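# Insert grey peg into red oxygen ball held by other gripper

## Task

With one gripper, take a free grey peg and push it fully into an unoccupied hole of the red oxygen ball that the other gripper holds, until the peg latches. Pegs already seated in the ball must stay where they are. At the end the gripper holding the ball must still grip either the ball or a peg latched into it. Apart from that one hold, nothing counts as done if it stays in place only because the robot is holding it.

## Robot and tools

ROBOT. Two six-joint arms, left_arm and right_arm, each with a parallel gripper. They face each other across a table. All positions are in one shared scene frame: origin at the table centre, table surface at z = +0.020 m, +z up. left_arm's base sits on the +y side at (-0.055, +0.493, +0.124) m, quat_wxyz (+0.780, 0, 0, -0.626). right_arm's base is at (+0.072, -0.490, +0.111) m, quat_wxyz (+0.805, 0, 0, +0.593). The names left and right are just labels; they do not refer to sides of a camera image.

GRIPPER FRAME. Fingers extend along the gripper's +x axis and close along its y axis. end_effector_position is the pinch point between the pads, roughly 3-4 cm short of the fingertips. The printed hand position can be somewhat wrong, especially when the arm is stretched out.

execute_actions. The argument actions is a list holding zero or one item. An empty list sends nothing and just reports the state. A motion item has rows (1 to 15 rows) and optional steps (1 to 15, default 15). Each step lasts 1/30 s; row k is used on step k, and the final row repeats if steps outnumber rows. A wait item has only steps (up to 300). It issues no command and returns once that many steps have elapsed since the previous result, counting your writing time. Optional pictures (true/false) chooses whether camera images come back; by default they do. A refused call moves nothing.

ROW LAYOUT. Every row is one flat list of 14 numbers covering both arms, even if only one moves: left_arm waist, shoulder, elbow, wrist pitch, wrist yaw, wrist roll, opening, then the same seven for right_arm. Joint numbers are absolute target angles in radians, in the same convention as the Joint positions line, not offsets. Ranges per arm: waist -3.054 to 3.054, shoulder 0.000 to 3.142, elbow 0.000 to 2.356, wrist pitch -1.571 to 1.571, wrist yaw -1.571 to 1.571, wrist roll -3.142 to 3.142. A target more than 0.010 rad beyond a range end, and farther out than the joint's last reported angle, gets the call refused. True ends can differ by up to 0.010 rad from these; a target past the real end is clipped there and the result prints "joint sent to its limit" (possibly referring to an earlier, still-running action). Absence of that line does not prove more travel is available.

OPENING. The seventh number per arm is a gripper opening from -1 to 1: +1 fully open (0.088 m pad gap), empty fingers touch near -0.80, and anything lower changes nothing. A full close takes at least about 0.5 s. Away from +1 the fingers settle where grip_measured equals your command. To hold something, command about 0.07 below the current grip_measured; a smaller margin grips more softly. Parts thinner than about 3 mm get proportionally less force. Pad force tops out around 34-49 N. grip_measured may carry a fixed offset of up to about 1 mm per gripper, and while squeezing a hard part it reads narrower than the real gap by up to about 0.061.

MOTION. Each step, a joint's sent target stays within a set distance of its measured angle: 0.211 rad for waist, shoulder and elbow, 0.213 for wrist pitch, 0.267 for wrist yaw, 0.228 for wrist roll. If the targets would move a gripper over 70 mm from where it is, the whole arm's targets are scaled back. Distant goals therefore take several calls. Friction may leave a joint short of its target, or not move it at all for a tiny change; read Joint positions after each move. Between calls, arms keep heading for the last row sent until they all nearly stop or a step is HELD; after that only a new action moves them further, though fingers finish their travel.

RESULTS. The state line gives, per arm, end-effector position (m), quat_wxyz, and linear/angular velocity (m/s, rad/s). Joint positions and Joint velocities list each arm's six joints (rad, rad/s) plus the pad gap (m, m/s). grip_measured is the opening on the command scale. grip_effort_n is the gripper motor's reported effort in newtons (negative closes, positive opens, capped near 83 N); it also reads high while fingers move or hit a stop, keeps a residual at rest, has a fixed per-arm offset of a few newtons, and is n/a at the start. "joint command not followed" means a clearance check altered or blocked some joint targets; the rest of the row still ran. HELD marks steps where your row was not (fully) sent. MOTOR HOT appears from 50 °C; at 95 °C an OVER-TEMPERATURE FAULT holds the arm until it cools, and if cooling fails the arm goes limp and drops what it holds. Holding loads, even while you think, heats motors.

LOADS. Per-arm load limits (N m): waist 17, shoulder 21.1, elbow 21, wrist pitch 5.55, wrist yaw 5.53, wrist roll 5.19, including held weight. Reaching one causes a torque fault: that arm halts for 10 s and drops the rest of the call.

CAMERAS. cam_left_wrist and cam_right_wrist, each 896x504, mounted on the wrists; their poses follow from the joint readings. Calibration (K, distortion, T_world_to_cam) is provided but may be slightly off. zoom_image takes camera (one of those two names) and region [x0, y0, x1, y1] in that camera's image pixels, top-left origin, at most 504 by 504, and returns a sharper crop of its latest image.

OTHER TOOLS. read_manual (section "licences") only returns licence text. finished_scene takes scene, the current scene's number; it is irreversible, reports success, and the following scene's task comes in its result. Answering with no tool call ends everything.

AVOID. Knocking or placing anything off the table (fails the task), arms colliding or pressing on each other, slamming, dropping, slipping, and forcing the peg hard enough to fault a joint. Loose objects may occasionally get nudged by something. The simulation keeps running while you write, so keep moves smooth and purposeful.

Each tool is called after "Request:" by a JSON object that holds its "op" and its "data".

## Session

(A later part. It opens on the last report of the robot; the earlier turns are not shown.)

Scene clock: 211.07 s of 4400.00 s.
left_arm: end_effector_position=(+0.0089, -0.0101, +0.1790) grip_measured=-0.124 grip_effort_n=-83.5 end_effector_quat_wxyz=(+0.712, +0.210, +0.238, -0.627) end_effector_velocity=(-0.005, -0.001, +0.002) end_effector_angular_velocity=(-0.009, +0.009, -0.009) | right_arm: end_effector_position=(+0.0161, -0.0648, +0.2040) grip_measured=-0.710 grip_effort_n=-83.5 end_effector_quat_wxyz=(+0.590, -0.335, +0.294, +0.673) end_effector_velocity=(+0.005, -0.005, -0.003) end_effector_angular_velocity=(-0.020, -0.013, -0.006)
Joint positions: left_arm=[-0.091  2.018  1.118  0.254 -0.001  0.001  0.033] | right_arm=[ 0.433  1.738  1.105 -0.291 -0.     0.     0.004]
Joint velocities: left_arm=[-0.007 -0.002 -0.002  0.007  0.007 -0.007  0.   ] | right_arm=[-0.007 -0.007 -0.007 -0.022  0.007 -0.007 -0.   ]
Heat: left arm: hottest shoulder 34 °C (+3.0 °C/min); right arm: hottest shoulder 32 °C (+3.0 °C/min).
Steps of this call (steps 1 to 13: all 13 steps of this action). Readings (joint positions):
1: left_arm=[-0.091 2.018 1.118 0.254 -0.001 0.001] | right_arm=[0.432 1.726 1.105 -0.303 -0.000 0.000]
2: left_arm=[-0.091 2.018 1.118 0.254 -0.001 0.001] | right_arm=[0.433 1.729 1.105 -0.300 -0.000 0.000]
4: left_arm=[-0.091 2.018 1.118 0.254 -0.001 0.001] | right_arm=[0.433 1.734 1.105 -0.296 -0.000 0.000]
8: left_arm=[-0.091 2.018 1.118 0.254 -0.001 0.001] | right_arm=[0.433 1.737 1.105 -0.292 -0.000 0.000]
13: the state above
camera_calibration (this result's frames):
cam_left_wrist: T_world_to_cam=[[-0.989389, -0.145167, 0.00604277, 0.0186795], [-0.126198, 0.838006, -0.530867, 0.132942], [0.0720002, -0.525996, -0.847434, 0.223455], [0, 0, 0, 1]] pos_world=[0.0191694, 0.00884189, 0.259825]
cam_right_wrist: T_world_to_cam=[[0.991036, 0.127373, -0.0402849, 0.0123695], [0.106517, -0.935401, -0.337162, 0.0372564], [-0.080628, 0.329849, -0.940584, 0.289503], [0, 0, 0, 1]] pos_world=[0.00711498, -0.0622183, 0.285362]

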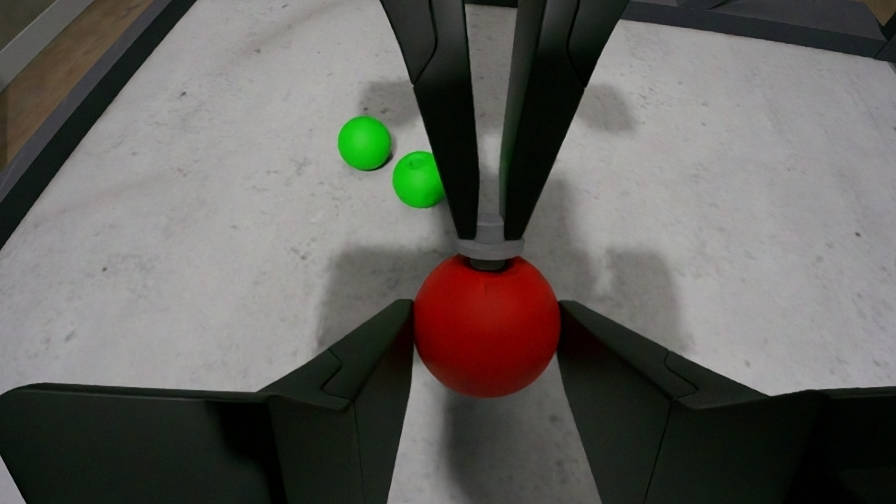

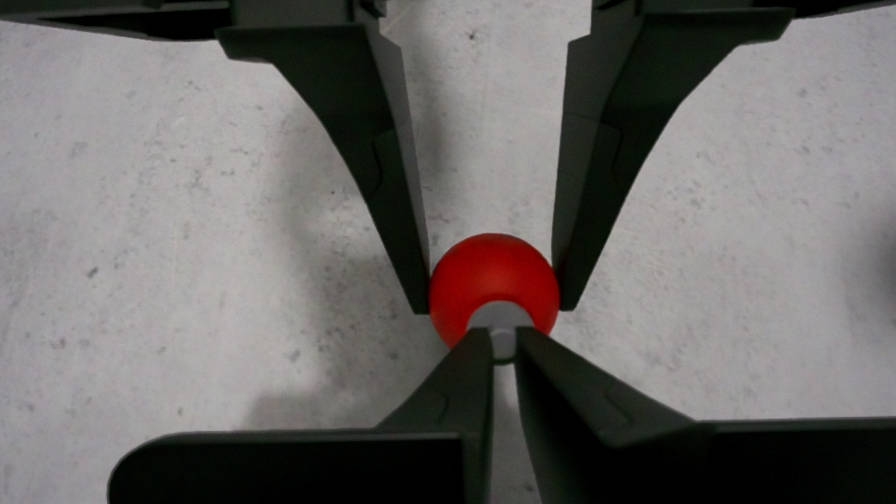

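Request:
{"op": "execute_actions", "data": {"actions": [{"rows": [
[-0.0945,2.012,1.128,0.2545,-0.004,0.001,-0.195, 0.4362,1.7508,1.096,-0.2897,-0.0035,-0.002,-0.775],
[-0.0945,2.012,1.128,0.2545,-0.004,0.001,-0.195, 0.4364,1.7513,1.096,-0.2891,-0.0035,-0.002,-0.775],
[-0.0945,2.012,1.128,0.2545,-0.004,0.001,-0.195, 0.4366,1.7519,1.096,-0.2884,-0.0035,-0.002,-0.775],
[-0.0945,2.012,1.128,0.2545,-0.004,0.001,-0.195, 0.4368,1.7525,1.096,-0.2877,-0.0035,-0.002,-0.775],
[-0.0945,2.012,1.128,0.2545,-0.004,0.001,-0.195, 0.437,1.7531,1.096,-0.287,-0.0035,-0.002,-0.775],
[-0.0945,2.012,1.128,0.2545,-0.004,0.001,-0.195, 0.437,1.7537,1.096,-0.2863,-0.0035,-0.002,-0.775],
[-0.0945,2.012,1.128,0.2545,-0.004,0.001,-0.195, 0.437,1.7544,1.096,-0.2856,-0.0035,-0.002,-0.775],
[-0.0945,2.012,1.128,0.2545,-0.004,0.001,-0.195, 0.437,1.755,1.096,-0.285,-0.0035,-0.002,-0.775],
[-0.0945,2.0102,1.1298,0.2574,-0.004,0.001,-0.195, 0.437,1.7569,1.0959,-0.2847,-0.0035,-0.002,-0.775],
[-0.0945,2.0083,1.1315,0.2602,-0.004,0.001,-0.195, 0.437,1.7588,1.0958,-0.2844,-0.0035,-0.002,-0.775],
[-0.0945,2.0065,1.1333,0.2631,-0.004,0.001,-0.195, 0.437,1.7608,1.0956,-0.2841,-0.0035,-0.002,-0.775],
[-0.0945,2.0047,1.135,0.2659,-0.004,0.001,-0.195, 0.437,1.7627,1.0955,-0.2838,-0.0035,-0.002,-0.775],
[-0.0945,2.0028,1.1368,0.2688,-0.004,0.001,-0.195, 0.437,1.7646,1.0954,-0.2835,-0.0035,-0.002,-0.775],
[-0.0945,2.001,1.1385,0.2716,-0.004,0.001,-0.195, 0.437,1.7665,1.0953,-0.2832,-0.0035,-0.002,-0.775],
[-0.0945,1.9992,1.1403,0.2745,-0.004,0.001,-0.195, 0.437,1.7684,1.0951,-0.283,-0.0035,-0.002,-0.775]
], "steps": 15}], "pictures": false}}

Request:
{"op": "execute_actions", "data": {"actions": [{"rows": [
[-0.0945,1.9973,1.142,0.2773,-0.004,0.001,-0.195, 0.437,1.7703,1.095,-0.2827,-0.0035,-0.002,-0.775],
[-0.0945,1.9955,1.1438,0.2802,-0.004,0.001,-0.195, 0.437,1.7723,1.0949,-0.2824,-0.0035,-0.002,-0.775],
[-0.0945,1.9937,1.1455,0.283,-0.004,0.001,-0.195, 0.437,1.7742,1.0948,-0.2821,-0.0035,-0.002,-0.775],
[-0.0945,1.9918,1.1473,0.2859,-0.004,0.001,-0.195, 0.437,1.7761,1.0946,-0.2818,-0.0035,-0.002,-0.775],
[-0.0945,1.990,1.149,0.2888,-0.004,0.001,-0.195, 0.437,1.778,1.0945,-0.2815,-0.0035,-0.002,-0.775],
[-0.0945,1.9882,1.1508,0.2916,-0.004,0.001,-0.195, 0.437,1.7799,1.0944,-0.2812,-0.0035,-0.002,-0.775],
[-0.0945,1.9863,1.1525,0.2945,-0.004,0.001,-0.195, 0.437,1.7818,1.0943,-0.2809,-0.0035,-0.002,-0.775],
[-0.0945,1.9845,1.1543,0.2973,-0.004,0.001,-0.195, 0.437,1.7838,1.0941,-0.2806,-0.0035,-0.002,-0.775],
[-0.0945,1.9827,1.156,0.3002,-0.004,0.001,-0.195, 0.437,1.7857,1.094,-0.2803,-0.0035,-0.002,-0.775],
[-0.0945,1.9808,1.1578,0.303,-0.004,0.001,-0.195, 0.437,1.7876,1.0939,-0.28,-0.0035,-0.002,-0.775],
[-0.0945,1.979,1.1595,0.3059,-0.004,0.001,-0.195, 0.437,1.7895,1.0938,-0.2798,-0.0035,-0.002,-0.775],
[-0.0945,1.9772,1.1613,0.3087,-0.004,0.001,-0.195, 0.437,1.7914,1.0936,-0.2795,-0.0035,-0.002,-0.775],
[-0.0945,1.9753,1.163,0.3116,-0.004,0.001,-0.195, 0.437,1.7933,1.0935,-0.2792,-0.0035,-0.002,-0.775],
[-0.0945,1.9735,1.1648,0.3144,-0.004,0.001,-0.195, 0.437,1.7953,1.0934,-0.2789,-0.0035,-0.002,-0.775],
[-0.0945,1.9717,1.1665,0.3173,-0.004,0.001,-0.195, 0.437,1.7972,1.0933,-0.2786,-0.0035,-0.002,-0.775]
], "steps": 15}], "pictures": false}}

Request:
{"op": "execute_actions", "data": {"actions": [{"rows": [
[-0.0945,1.9698,1.1683,0.3201,-0.004,0.001,-0.195, 0.437,1.7991,1.0931,-0.2783,-0.0035,-0.002,-0.775],
[-0.0945,1.968,1.170,0.323,-0.004,0.001,-0.195, 0.437,1.801,1.093,-0.278,-0.0035,-0.002,-0.775]
], "steps": 13}]}}

Request:
{"op": "zoom_image", "data": {"camera": "cam_left_wrist", "region": [425, 166, 555, 296]}}

Request:
{"op": "execute_actions", "data": {"actions": [{"rows": [
[-0.0945,1.9685,1.1695,0.3223,-0.004,0.001,-0.195, 0.437,1.8004,1.0931,-0.278,-0.0035,-0.002,-0.775],
[-0.0945,1.9698,1.1681,0.3203,-0.004,0.001,-0.195, 0.437,1.7984,1.0933,-0.278,-0.0035,-0.002,-0.775],
[-0.0945,1.972,1.1658,0.317,-0.004,0.001,-0.195, 0.437,1.7953,1.0937,-0.278,-0.0035,-0.002,-0.775],
[-0.0945,1.9749,1.1627,0.3126,-0.004,0.001,-0.195, 0.437,1.7912,1.0942,-0.278,-0.0035,-0.002,-0.775],
[-0.0945,1.9785,1.159,0.3073,-0.004,0.001,-0.195, 0.437,1.7861,1.0948,-0.278,-0.0035,-0.002,-0.775],
[-0.0945,1.9825,1.1548,0.3012,-0.004,0.001,-0.195, 0.437,1.7804,1.0954,-0.278,-0.0035,-0.002,-0.775],
[-0.0945,1.9868,1.1503,0.2948,-0.004,0.001,-0.195, 0.437,1.7744,1.0961,-0.278,-0.0035,-0.002,-0.775],
[-0.0945,1.9912,1.1457,0.2882,-0.004,0.001,-0.195, 0.437,1.7681,1.0969,-0.278,-0.0035,-0.002,-0.775],
[-0.0945,1.9955,1.1412,0.2818,-0.004,0.001,-0.195, 0.437,1.7621,1.0976,-0.278,-0.0035,-0.002,-0.775],
[-0.0945,1.9995,1.137,0.2758,-0.004,0.001,-0.195, 0.437,1.7564,1.0983,-0.278,-0.0035,-0.002,-0.775],
[-0.0945,2.0031,1.1333,0.2704,-0.004,0.001,-0.195, 0.437,1.7513,1.0988,-0.278,-0.0035,-0.002,-0.775],
[-0.0945,2.006,1.1302,0.266,-0.004,0.001,-0.195, 0.437,1.7472,1.0993,-0.278,-0.0035,-0.002,-0.775],
[-0.0945,2.0082,1.1279,0.2627,-0.004,0.001,-0.195, 0.437,1.7441,1.0997,-0.278,-0.0035,-0.002,-0.775],
[-0.0945,2.0095,1.1265,0.2607,-0.004,0.001,-0.195, 0.437,1.7422,1.0999,-0.278,-0.0035,-0.002,-0.775],
[-0.0945,2.010,1.126,0.260,-0.004,0.001,-0.195, 0.437,1.7415,1.10,-0.278,-0.0035,-0.002,-0.775]
], "steps": 15}], "pictures": false}}

Request:
{"op": "execute_actions", "data": {"actions": [{"steps": 6}]}}

Request:
{"op": "zoom_image", "data": {"camera": "cam_left_wrist", "region": [425, 166, 555, 296]}}

Scene clock: 243.27 s of 4400.00 s.
left_arm: end_effector_position=(+0.0088, -0.0110, +0.1802) grip_measured=-0.124 grip_effort_n=-83.5 end_effector_quat_wxyz=(+0.712, +0.209, +0.236, -0.627) end_effector_velocity=(+0.000, -0.002, +0.004) end_effector_angular_velocity=(-0.022, -0.001, +0.008) | right_arm: end_effector_position=(+0.0157, -0.0639, +0.2009) grip_measured=-0.710 grip_effort_n=-83.5 end_effector_quat_wxyz=(+0.589, -0.336, +0.295, +0.673) end_effector_velocity=(-0.000, +0.000, -0.009) end_effector_angular_velocity=(-0.017, -0.001, +0.008)
Joint positions: left_arm=[-0.092  2.018  1.119  0.258 -0.001  0.001  0.033] | right_arm=[ 0.433  1.747  1.105 -0.285 -0.     0.     0.004]
Joint velocities: left_arm=[-0.002 -0.002 -0.002  0.022 -0.007 -0.007  0.   ] | right_arm=[-0.002  0.022 -0.002  0.007 -0.007 -0.007 -0.   ]
Heat: left arm: hottest shoulder 40 °C (+9.0 °C/min); right arm: hottest shoulder 30 °C (-1.0 °C/min).
Steps of this call (steps 1 to 15: the robot went on to your last target; steps 16 to 90: nothing new was sent; then 28.70 s passed at rest; steps 91 to 105: all 15 steps of this action). Readings (joint positions):
91: left_arm=[-0.091 2.018 1.118 0.254 -0.001 0.001] | right_arm=[0.433 1.738 1.105 -0.291 -0.000 0.000]
92: left_arm=[-0.091 2.018 1.118 0.254 -0.001 0.001] | right_arm=[0.433 1.738 1.105 -0.291 -0.000 0.000]
94: left_arm=[-0.091 2.018 1.118 0.254 -0.001 0.001] | right_arm=[0.433 1.738 1.105 -0.290 -0.000 0.000]
98: left_arm=[-0.091 2.018 1.118 0.254 -0.001 0.001] | right_arm=[0.433 1.740 1.105 -0.287 -0.000 0.000]
105: the state above

Scene clock: 243.77 s of 4400.00 s.
left_arm: end_effector_position=(+0.0091, -0.0133, +0.1833) grip_measured=-0.124 grip_effort_n=-83.5 end_effector_quat_wxyz=(+0.714, +0.203, +0.230, -0.629) end_effector_velocity=(-0.000, +0.002, -0.001) end_effector_angular_velocity=(+0.004, +0.023, +0.009) | right_arm: end_effector_position=(+0.0156, -0.0637, +0.1960) grip_measured=-0.710 grip_effort_n=-83.5 end_effector_quat_wxyz=(+0.588, -0.340, +0.298, +0.671) end_effector_velocity=(-0.000, +0.000, -0.011) end_effector_angular_velocity=(-0.022, -0.001, +0.008)
Joint positions: left_arm=[-0.092  2.018  1.119  0.276 -0.001  0.001  0.033] | right_arm=[ 0.433  1.76   1.105 -0.282 -0.     0.     0.004]
Joint velocities: left_arm=[ 0.002 -0.002 -0.002 -0.007  0.007 -0.022 -0.   ] | right_arm=[-0.002  0.027 -0.002  0.007 -0.007 -0.007  0.   ]
Heat: left arm: hottest shoulder 40 °C (+8.1 °C/min); right arm: hottest shoulder 30 °C (-1.0 °C/min).
Steps of this call (steps 1 to 15: all 15 steps of this action). Readings (joint positions):
1: left_arm=[-0.092 2.018 1.119 0.259 -0.001 0.001] | right_arm=[0.433 1.748 1.105 -0.285 -0.000 0.000]
2: left_arm=[-0.092 2.018 1.119 0.260 -0.001 0.001] | right_arm=[0.433 1.749 1.105 -0.285 -0.000 0.000]
4: left_arm=[-0.092 2.018 1.119 0.262 -0.001 0.001] | right_arm=[0.433 1.750 1.105 -0.284 -0.000 0.000]
8: left_arm=[-0.092 2.018 1.119 0.267 -0.001 0.001] | right_arm=[0.433 1.754 1.105 -0.284 -0.000 0.000]
15: the state above

Scene clock: 244.20 s of 4400.00 s.
left_arm: end_effector_position=(+0.0092, -0.0140, +0.1843) grip_measured=-0.124 grip_effort_n=-83.5 end_effector_quat_wxyz=(+0.715, +0.201, +0.228, -0.630) end_effector_velocity=(-0.003, +0.003, -0.004) end_effector_angular_velocity=(+0.020, +0.016, +0.011) | right_arm: end_effector_position=(+0.0156, -0.0636, +0.1950) grip_measured=-0.710 grip_effort_n=-83.5 end_effector_quat_wxyz=(+0.588, -0.340, +0.298, +0.671) end_effector_velocity=(+0.000, -0.001, +0.001) end_effector_angular_velocity=(+0.006, +0.011, -0.004)
Joint positions: left_arm=[-0.092  2.018  1.119  0.282 -0.001  0.001  0.033] | right_arm=[ 0.433  1.763  1.105 -0.282 -0.     0.     0.004]
Joint velocities: left_arm=[-0.007 -0.002 -0.002 -0.022 -0.007 -0.022  0.   ] | right_arm=[-0.002 -0.007 -0.007  0.007 -0.007  0.007 -0.   ]
Heat: left arm: hottest shoulder 41 °C (+9.0 °C/min); right arm: hottest shoulder 30 °C (-1.0 °C/min).
Steps of this call (steps 1 to 13: all 13 steps of this action). Readings (joint positions):
1: left_arm=[-0.092 2.018 1.119 0.277 -0.001 0.001] | right_arm=[0.433 1.761 1.105 -0.282 -0.000 0.000]
2: left_arm=[-0.092 2.018 1.119 0.278 -0.001 0.001] | right_arm=[0.433 1.762 1.105 -0.282 -0.000 0.000]
4: left_arm=[-0.092 2.018 1.119 0.279 -0.001 0.001] | right_arm=[0.433 1.763 1.105 -0.282 -0.000 0.000]
8: left_arm=[-0.092 2.018 1.119 0.282 -0.001 0.001] | right_arm=[0.433 1.763 1.105 -0.282 -0.000 0.000]
13: the state above
camera_calibration (this result's frames):
cam_left_wrist: T_world_to_cam=[[-0.989467, -0.14461, 0.00659425, 0.018283], [-0.123927, 0.822644, -0.554886, 0.143289], [0.0748172, -0.549858, -0.8319, 0.222676], [0, 0, 0, 1]] pos_world=[0.0191878, 0.00720813, 0.264633]
cam_right_wrist: T_world_to_cam=[[0.991022, 0.127505, -0.0402306, 0.0123343], [0.107908, -0.940433, -0.322399, 0.0321987], [-0.0789418, 0.315164, -0.945748, 0.280581], [0, 0, 0, 1]] pos_world=[0.00645148, -0.0597209, 0.276236]

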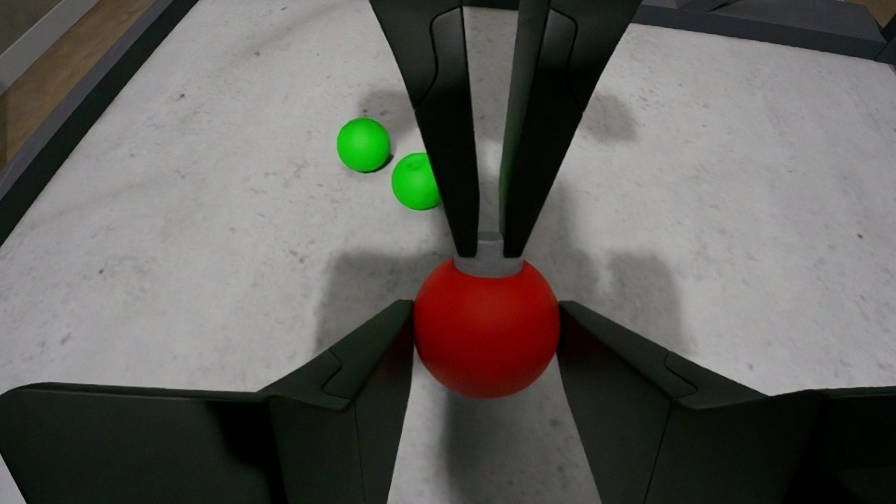

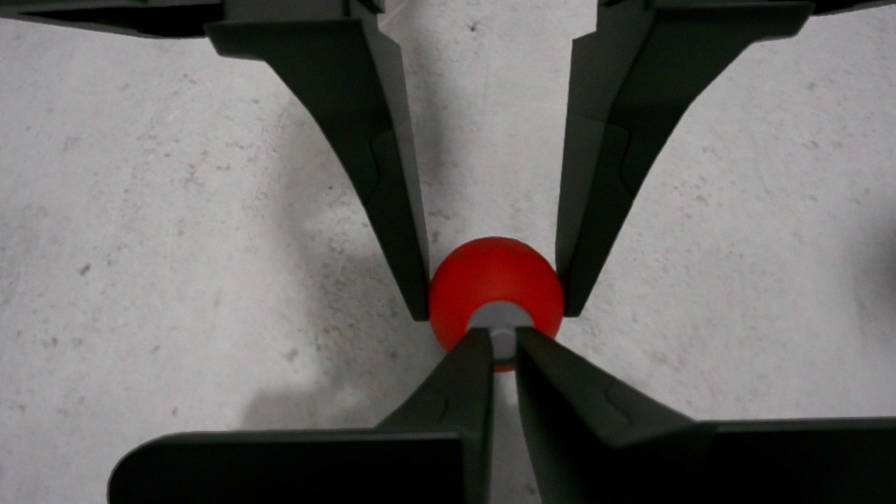

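Region (425, 166, 555, 296) of cam_left_wrist's 896x504 image, scaled by 3.877, with more detail than that image has.

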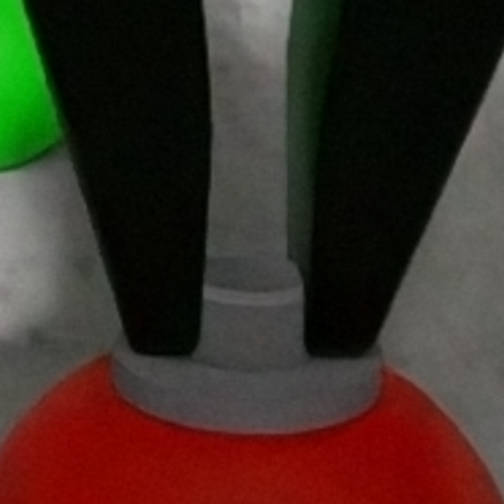

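Scene clock: 244.70 s of 4400.00 s.
left_arm: end_effector_position=(+0.0089, -0.0114, +0.1807) grip_measured=-0.124 grip_effort_n=-83.5 end_effector_quat_wxyz=(+0.712, +0.208, +0.235, -0.628) end_effector_velocity=(+0.004, +0.008, -0.006) end_effector_angular_velocity=(+0.046, +0.007, +0.018) | right_arm: end_effector_position=(+0.0156, -0.0631, +0.2009) grip_measured=-0.710 grip_effort_n=-83.5 end_effector_quat_wxyz=(+0.590, -0.335, +0.294, +0.673) end_effector_velocity=(+0.000, -0.002, +0.005) end_effector_angular_velocity=(+0.007, +0.002, +0.008)
Joint positions: left_arm=[-0.092  2.018  1.119  0.261 -0.001  0.001  0.033] | right_arm=[ 0.433  1.749  1.105 -0.281 -0.     0.     0.004]
Joint velocities: left_arm=[ 0.007 -0.007 -0.002 -0.051 -0.007 -0.007 -0.   ] | right_arm=[-0.002 -0.017 -0.002 -0.007 -0.007 -0.007  0.   ]
Heat: left arm: hottest shoulder 41 °C (+9.1 °C/min); right arm: hottest shoulder 30 °C (-1.0 °C/min).
Steps of this call (steps 1 to 15: all 15 steps of this action). Readings (joint positions):
1: left_arm=[-0.092 2.018 1.119 0.282 -0.001 0.001] | right_arm=[0.433 1.763 1.105 -0.282 -0.000 0.000]
2: left_arm=[-0.092 2.018 1.119 0.282 -0.001 0.001] | right_arm=[0.433 1.763 1.105 -0.282 -0.000 0.000]
4: left_arm=[-0.092 2.018 1.119 0.282 -0.001 0.001] | right_arm=[0.433 1.763 1.105 -0.282 -0.000 0.000]
8: left_arm=[-0.092 2.018 1.119 0.273 -0.001 0.001] | right_arm=[0.433 1.761 1.105 -0.281 -0.000 0.000]
15: the state above

Scene clock: 244.90 s of 4400.00 s.
left_arm: end_effector_position=(+0.0088, -0.0111, +0.1802) grip_measured=-0.124 grip_effort_n=-83.5 end_effector_quat_wxyz=(+0.712, +0.209, +0.236, -0.627) end_effector_velocity=(-0.005, +0.001, -0.001) end_effector_angular_velocity=(+0.004, +0.023, -0.000) | right_arm: end_effector_position=(+0.0156, -0.0631, +0.2009) grip_measured=-0.710 grip_effort_n=-83.5 end_effector_quat_wxyz=(+0.590, -0.335, +0.294, +0.673) end_effector_velocity=(+0.000, -0.001, +0.001) end_effector_angular_velocity=(-0.003, +0.001, +0.008)
Joint positions: left_arm=[-0.092  2.018  1.119  0.258 -0.001  0.001  0.033] | right_arm=[ 0.433  1.749  1.105 -0.281 -0.     0.     0.004]
Joint velocities: left_arm=[-0.007 -0.002 -0.002 -0.007  0.007 -0.022 -0.   ] | right_arm=[-0.002 -0.002  0.002 -0.007 -0.007 -0.007 -0.   ]
Heat: left arm: hottest shoulder 41 °C (+9.1 °C/min); right arm: hottest shoulder 30 °C (-1.0 °C/min).
Steps of this call (steps 1 to 6: the robot went on to your last target). Readings (joint positions):
1: left_arm=[-0.092 2.018 1.119 0.260 -0.001 0.001] | right_arm=[0.433 1.749 1.105 -0.281 -0.000 0.000]
2: left_arm=[-0.092 2.018 1.119 0.259 -0.001 0.001] | right_arm=[0.433 1.749 1.105 -0.281 -0.000 0.000]
4: left_arm=[-0.092 2.018 1.119 0.259 -0.001 0.001] | right_arm=[0.433 1.749 1.105 -0.281 -0.000 0.000]
6: the state above
camera_calibration (this result's frames):
cam_left_wrist: T_world_to_cam=[[-0.989448, -0.144757, 0.0061461, 0.0184464], [-0.12552, 0.83523, -0.535384, 0.135164], [0.0723671, -0.530506, -0.844587, 0.223441], [0, 0, 0, 1]] pos_world=[0.0190478, 0.00831383, 0.260967]
cam_right_wrist: T_world_to_cam=[[0.990941, 0.128114, -0.0402837, 0.0126251], [0.107248, -0.935447, -0.336803, 0.0377391], [-0.0808325, 0.329432, -0.940713, 0.285973], [0, 0, 0, 1]] pos_world=[0.00655777, -0.0605231, 0.282238]

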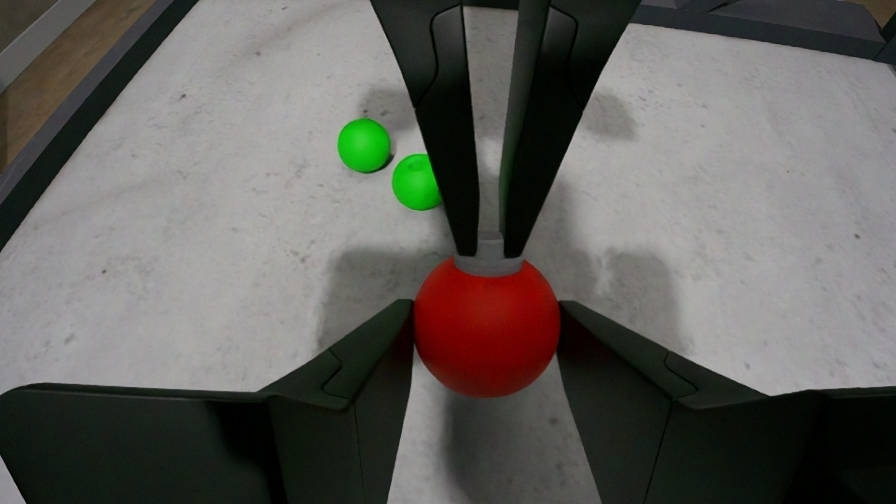

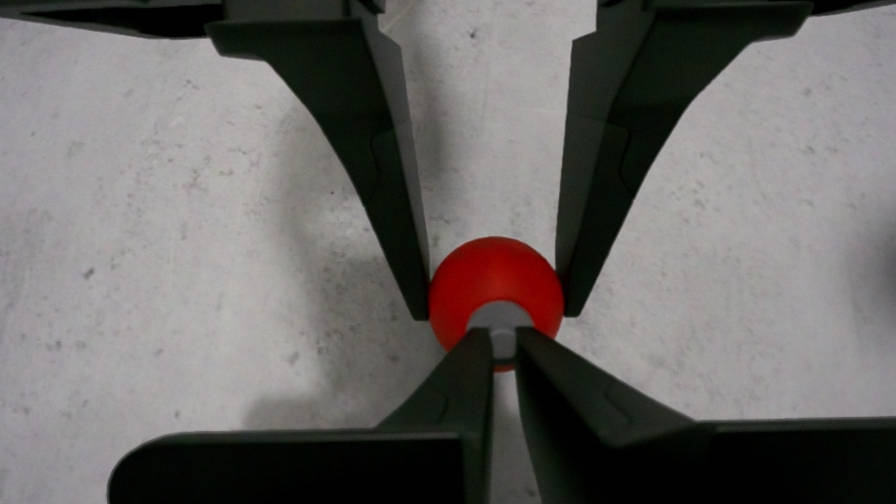

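Region (425, 166, 555, 296) of cam_left_wrist's 896x504 image, scaled by 3.877, with more detail than that image has.

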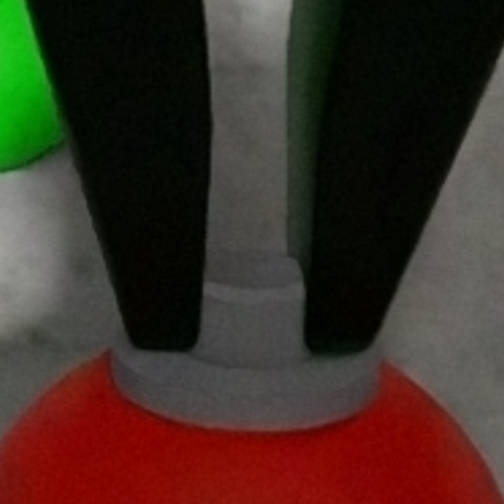

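Request:
{"op": "execute_actions", "data": {"actions": []}}

Scene clock: 247.90 s of 4400.00 s.
left_arm: end_effector_position=(+0.0088, -0.0111, +0.1802) grip_measured=-0.124 grip_effort_n=-83.5 end_effector_quat_wxyz=(+0.712, +0.209, +0.236, -0.627) end_effector_velocity=(-0.000, -0.000, -0.001) end_effector_angular_velocity=(-0.004, +0.013, +0.017) | right_arm: end_effector_position=(+0.0156, -0.0631, +0.2009) grip_measured=-0.710 grip_effort_n=-83.5 end_effector_quat_wxyz=(+0.590, -0.335, +0.294, +0.673) end_effector_velocity=(+0.005, -0.004, -0.003) end_effector_angular_velocity=(-0.019, -0.025, -0.010)
Joint positions: left_arm=[-0.092  2.018  1.119  0.258 -0.001  0.001  0.033] | right_arm=[ 0.433  1.749  1.105 -0.281 -0.     0.     0.004]
Joint velocities: left_arm=[-0.002  0.002 -0.002  0.007 -0.007 -0.022 -0.   ] | right_arm=[-0.002 -0.002 -0.002 -0.022  0.022 -0.007 -0.   ]
Heat: left arm: hottest shoulder 41 °C (+9.1 °C/min); right arm: hottest shoulder 30 °C (-1.0 °C/min).
Steps of this call (steps 1 to 15: the robot went on to your last target; steps 16 to 90: nothing new was sent). Readings (joint positions):
1: left_arm=[-0.092 2.018 1.119 0.258 -0.001 0.001] | right_arm=[0.433 1.749 1.105 -0.281 -0.000 0.000]
2: left_arm=[-0.092 2.018 1.119 0.258 -0.001 0.001] | right_arm=[0.433 1.749 1.105 -0.281 -0.000 0.000]
4: left_arm=[-0.092 2.018 1.119 0.258 -0.001 0.001] | right_arm=[0.433 1.749 1.105 -0.281 -0.000 0.000]
8: left_arm=[-0.092 2.018 1.119 0.258 -0.001 0.001] | right_arm=[0.433 1.749 1.105 -0.281 -0.000 0.000]
90: the state above
All arms were judged still, so your last target was given up. Only a new action makes them travel on or press farther. Fingers that are still opening or closing keep moving.
camera_calibration (this result's frames):
cam_left_wrist: T_world_to_cam=[[-0.989448, -0.144757, 0.0061461, 0.0184464], [-0.12552, 0.83523, -0.535384, 0.135164], [0.0723671, -0.530506, -0.844587, 0.223441], [0, 0, 0, 1]] pos_world=[0.0190478, 0.00831383, 0.260967]
cam_right_wrist: T_world_to_cam=[[0.990941, 0.128114, -0.0402837, 0.0126251], [0.107248, -0.935447, -0.336803, 0.0377391], [-0.0808325, 0.329432, -0.940713, 0.285973], [0, 0, 0, 1]] pos_world=[0.00655777, -0.0605231, 0.282238]

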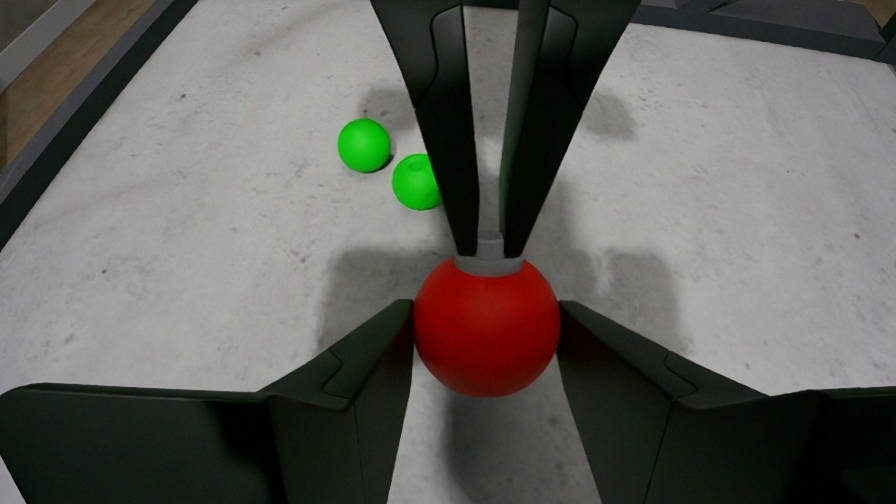

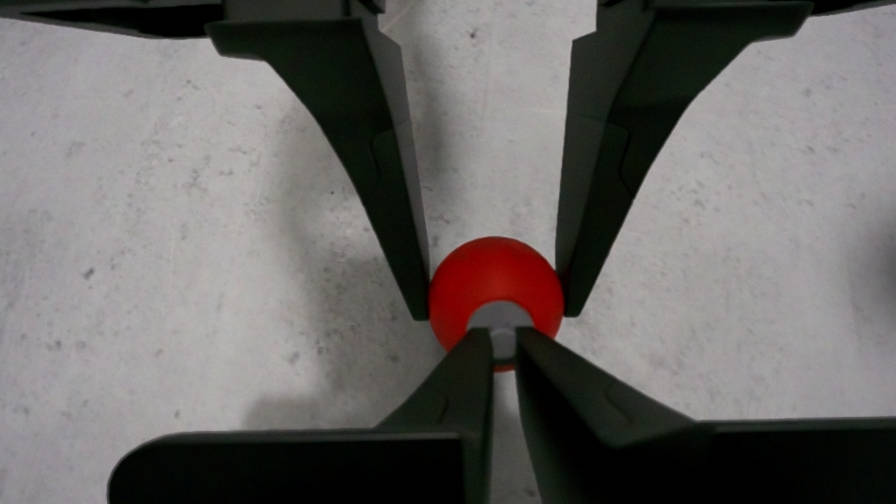

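Request:
{"op": "execute_actions", "data": {"actions": [{"rows":[[-0.0945,2.010,1.126,0.260,-0.004,0.001,-0.195,0.437,1.7415,1.10,-0.279,-0.0035,-0.002,-0.755],[-0.0945,2.010,1.126,0.260,-0.004,0.001,-0.195,0.437,1.7415,1.10,-0.280,-0.0035,-0.002,-0.74],[-0.0945,2.010,1.126,0.260,-0.004,0.001,-0.195,0.437,1.7415,1.10,-0.281,-0.0035,-0.002,-0.72],[-0.0945,2.010,1.126,0.260,-0.004,0.001,-0.195,0.437,1.7415,1.10,-0.281,-0.0035,-0.002,-0.70],[-0.0945,2.010,1.126,0.260,-0.004,0.001,-0.195,0.437,1.7415,1.10,-0.281,-0.0035,-0.002,-0.68],[-0.0945,2.010,1.126,0.260,-0.004,0.001,-0.195,0.437,1.7415,1.10,-0.281,-0.0035,-0.002,-0.66],[-0.0945,2.010,1.126,0.260,-0.004,0.001,-0.195,0.437,1.7415,1.10,-0.281,-0.0035,-0.002,-0.64],[-0.0945,2.010,1.126,0.260,-0.004,0.001,-0.195,0.437,1.7415,1.10,-0.281,-0.0035,-0.002,-0.62],[-0.0945,2.010,1.126,0.260,-0.004,0.001,-0.195,0.437,1.7415,1.10,-0.281,-0.0035,-0.002,-0.60],[-0.0945,2.010,1.126,0.260,-0.004,0.001,-0.195,0.437,1.7415,1.10,-0.281,-0.0035,-0.002,-0.58],[-0.0945,2.010,1.126,0.260,-0.004,0.001,-0.195,0.437,1.7415,1.10,-0.281,-0.0035,-0.002,-0.56],[-0.0945,2.010,1.126,0.260,-0.004,0.001,-0.195,0.437,1.7400,1.10,-0.283,-0.0035,-0.002,-0.56],[-0.0945,2.010,1.126,0.260,-0.004,0.001,-0.195,0.437,1.7375,1.10,-0.286,-0.0035,-0.002,-0.56],[-0.0945,2.010,1.126,0.260,-0.004,0.001,-0.195,0.437,1.7340,1.10,-0.290,-0.0035,-0.002,-0.56],[-0.0945,2.010,1.126,0.260,-0.004,0.001,-0.195,0.437,1.7295,1.10,-0.295,-0.0035,-0.002,-0.56]],"steps":15}], "pictures": false}}

Request:
{"op": "execute_actions", "data": {"actions": [{"rows":[[-0.0945,2.010,1.126,0.260,-0.004,0.001,-0.195,0.437,1.7245,1.10,-0.3005,-0.0035,-0.002,-0.56],[-0.0945,2.010,1.126,0.260,-0.004,0.001,-0.195,0.437,1.7185,1.10,-0.307,-0.0035,-0.002,-0.56],[-0.0945,2.010,1.126,0.260,-0.004,0.001,-0.195,0.437,1.7115,1.10,-0.315,-0.0035,-0.002,-0.56],[-0.0945,2.010,1.126,0.260,-0.004,0.001,-0.195,0.437,1.7035,1.10,-0.324,-0.0035,-0.002,-0.56],[-0.0945,2.010,1.126,0.260,-0.004,0.001,-0.195,0.437,1.695,1.10,-0.3335,-0.0035,-0.002,-0.56],[-0.0945,2.010,1.126,0.260,-0.004,0.001,-0.195,0.437,1.6865,1.10,-0.343,-0.0035,-0.002,-0.56],[-0.0945,2.010,1.126,0.260,-0.004,0.001,-0.195,0.437,1.678,1.10,-0.3527,-0.0035,-0.002,-0.56],[-0.0945,2.010,1.126,0.260,-0.004,0.001,-0.195,0.437,1.6695,1.10,-0.3623,-0.0035,-0.002,-0.56],[-0.0945,2.010,1.126,0.260,-0.004,0.001,-0.195,0.437,1.6615,1.10,-0.3714,-0.0035,-0.002,-0.56],[-0.0945,2.010,1.126,0.260,-0.004,0.001,-0.195,0.437,1.654,1.10,-0.380,-0.0035,-0.002,-0.56],[-0.0945,2.010,1.126,0.260,-0.004,0.001,-0.195,0.437,1.6475,1.10,-0.3873,-0.0035,-0.002,-0.56],[-0.0945,2.010,1.126,0.260,-0.004,0.001,-0.195,0.437,1.642,1.10,-0.3935,-0.0035,-0.002,-0.56],[-0.0945,2.010,1.126,0.260,-0.004,0.001,-0.195,0.437,1.6375,1.10,-0.3986,-0.0035,-0.002,-0.56],[-0.0945,2.010,1.126,0.260,-0.004,0.001,-0.195,0.437,1.634,1.10,-0.4026,-0.0035,-0.002,-0.56],[-0.0945,2.010,1.126,0.260,-0.004,0.001,-0.195,0.437,1.632,1.10,-0.405,-0.0035,-0.002,-0.56]],"steps":15}]}}

Scene clock: 259.43 s of 4400.00 s.
left_arm: end_effector_position=(+0.0089, -0.0111, +0.1802) grip_measured=-0.124 grip_effort_n=-83.5 end_effector_quat_wxyz=(+0.712, +0.209, +0.236, -0.627) end_effector_velocity=(+0.000, -0.002, +0.003) end_effector_angular_velocity=(-0.011, -0.012, -0.001) | right_arm: end_effector_position=(+0.0152, -0.0639, +0.2017) grip_measured=-0.574 grip_effort_n=15.1 end_effector_quat_wxyz=(+0.589, -0.336, +0.294, +0.673) end_effector_velocity=(+0.005, -0.020, +0.008) end_effector_angular_velocity=(-0.065, -0.010, -0.013)
Joint positions: left_arm=[-0.092  2.018  1.119  0.258 -0.001  0.001  0.033] | right_arm=[ 0.434  1.745  1.105 -0.285 -0.001  0.     0.011]
Joint velocities: left_arm=[-0.002 -0.002  0.002  0.007 -0.007  0.007 -0.   ] | right_arm=[-0.002 -0.056  0.002 -0.125  0.007  0.007  0.006]
Heat: left arm: hottest shoulder 42 °C (+9.1 °C/min); right arm: hottest shoulder 31 °C (-1.0 °C/min).
Steps of this call (steps 1 to 90: nothing new was sent; then 8.03 s passed at rest; steps 91 to 105: all 15 steps of this action). Readings (joint positions):
91: left_arm=[-0.092 2.018 1.119 0.258 -0.001 0.001] | right_arm=[0.433 1.749 1.105 -0.281 -0.000 0.000]
92: left_arm=[-0.092 2.018 1.119 0.258 -0.001 0.001] | right_arm=[0.433 1.748 1.105 -0.281 -0.000 0.000]
94: left_arm=[-0.092 2.018 1.119 0.258 -0.001 0.001] | right_arm=[0.433 1.748 1.105 -0.281 -0.000 0.000]
98: left_arm=[-0.092 2.018 1.119 0.258 -0.001 0.001] | right_arm=[0.433 1.748 1.105 -0.281 -0.000 0.000]
105: the state above

Scene clock: 259.93 s of 4400.00 s.
left_arm: end_effector_position=(+0.0089, -0.0111, +0.1802) grip_measured=-0.124 grip_effort_n=-83.5 end_effector_quat_wxyz=(+0.712, +0.209, +0.236, -0.627) end_effector_velocity=(+0.002, +0.003, -0.004) end_effector_angular_velocity=(+0.024, -0.016, +0.011) | right_arm: end_effector_position=(+0.0177, -0.0823, +0.2264) grip_measured=-0.563 grip_effort_n=14.7 end_effector_quat_wxyz=(+0.588, -0.339, +0.297, +0.672) end_effector_velocity=(+0.008, -0.026, +0.035) end_effector_angular_velocity=(-0.003, +0.007, -0.029)
Joint positions: left_arm=[-0.092  2.018  1.119  0.258 -0.001  0.001  0.033] | right_arm=[ 0.434  1.649  1.105 -0.391 -0.001  0.     0.011]
Joint velocities: left_arm=[-0.002  0.002  0.002 -0.022 -0.022  0.007  0.   ] | right_arm=[-0.007 -0.139 -0.002 -0.139  0.007  0.022 -0.   ]
Heat: left arm: hottest shoulder 43 °C (+10.1 °C/min); right arm: hottest shoulder 31 °C (-1.0 °C/min).
Steps of this call (steps 1 to 15: all 15 steps of this action). Readings (joint positions):
1: left_arm=[-0.092 2.018 1.119 0.258 -0.001 0.001] | right_arm=[0.434 1.743 1.105 -0.289 -0.001 0.000]
2: left_arm=[-0.092 2.018 1.119 0.258 -0.001 0.001] | right_arm=[0.434 1.740 1.105 -0.294 -0.001 0.000]
4: left_arm=[-0.092 2.018 1.119 0.258 -0.001 0.001] | right_arm=[0.434 1.731 1.105 -0.306 -0.001 0.000]
8: left_arm=[-0.092 2.018 1.119 0.258 -0.001 0.001] | right_arm=[0.434 1.700 1.105 -0.339 -0.001 0.000]
15: the state above
camera_calibration (this result's frames):
cam_left_wrist: T_world_to_cam=[[-0.989405, -0.14506, 0.00591806, 0.0185412], [-0.125655, 0.835207, -0.535388, 0.135167], [0.0727204, -0.530459, -0.844585, 0.223438], [0, 0, 0, 1]] pos_world=[0.0190806, 0.0083219, 0.26097]
cam_right_wrist: T_world_to_cam=[[0.990817, 0.128889, -0.0408609, 0.0142162], [0.108656, -0.938855, -0.326719, 0.0256323], [-0.080473, 0.319278, -0.944238, 0.316394], [0, 0, 0, 1]] pos_world=[0.00859041, -0.0787851, 0.307707]

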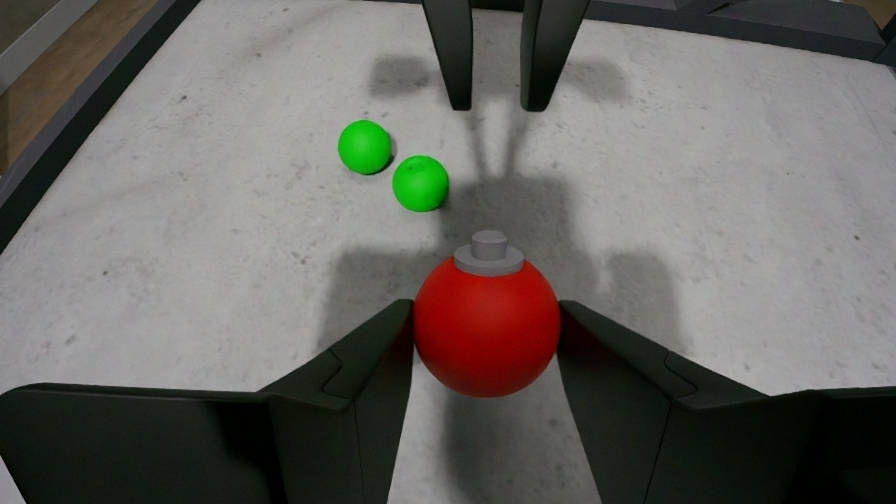

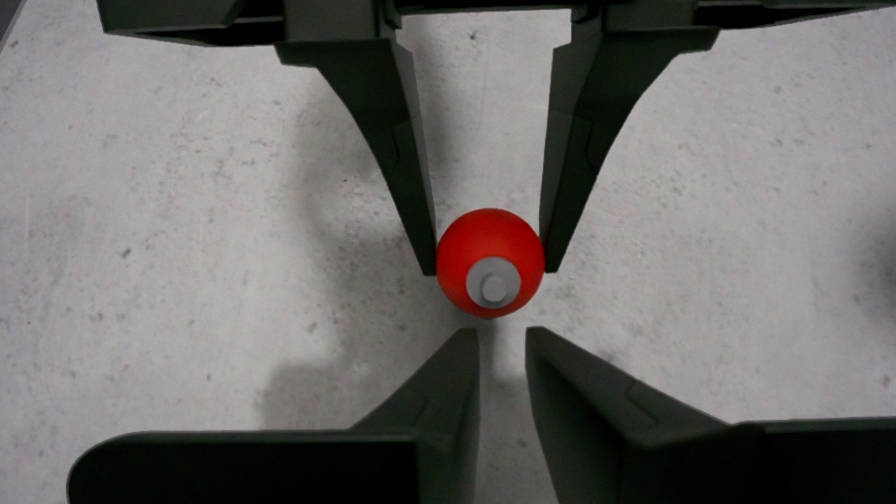

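Request:
{"op": "zoom_image", "data": {"camera": "cam_left_wrist", "region": [425,166,555,296]}}

Region (425, 166, 555, 296) of cam_left_wrist's 896x504 image, scaled by 3.877, with more detail than that image has.

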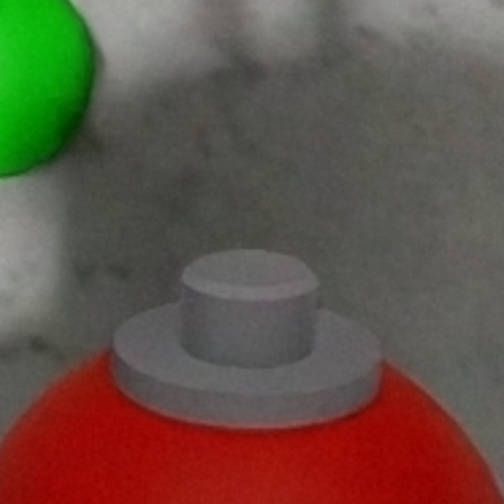

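The peg's collar stays flush on the ball with the right arm pulled back, and the left gripper still holds the ball.

Request:
{"op": "finished_scene", "data": {"scene": 2}}

The scene is finished: the task was done.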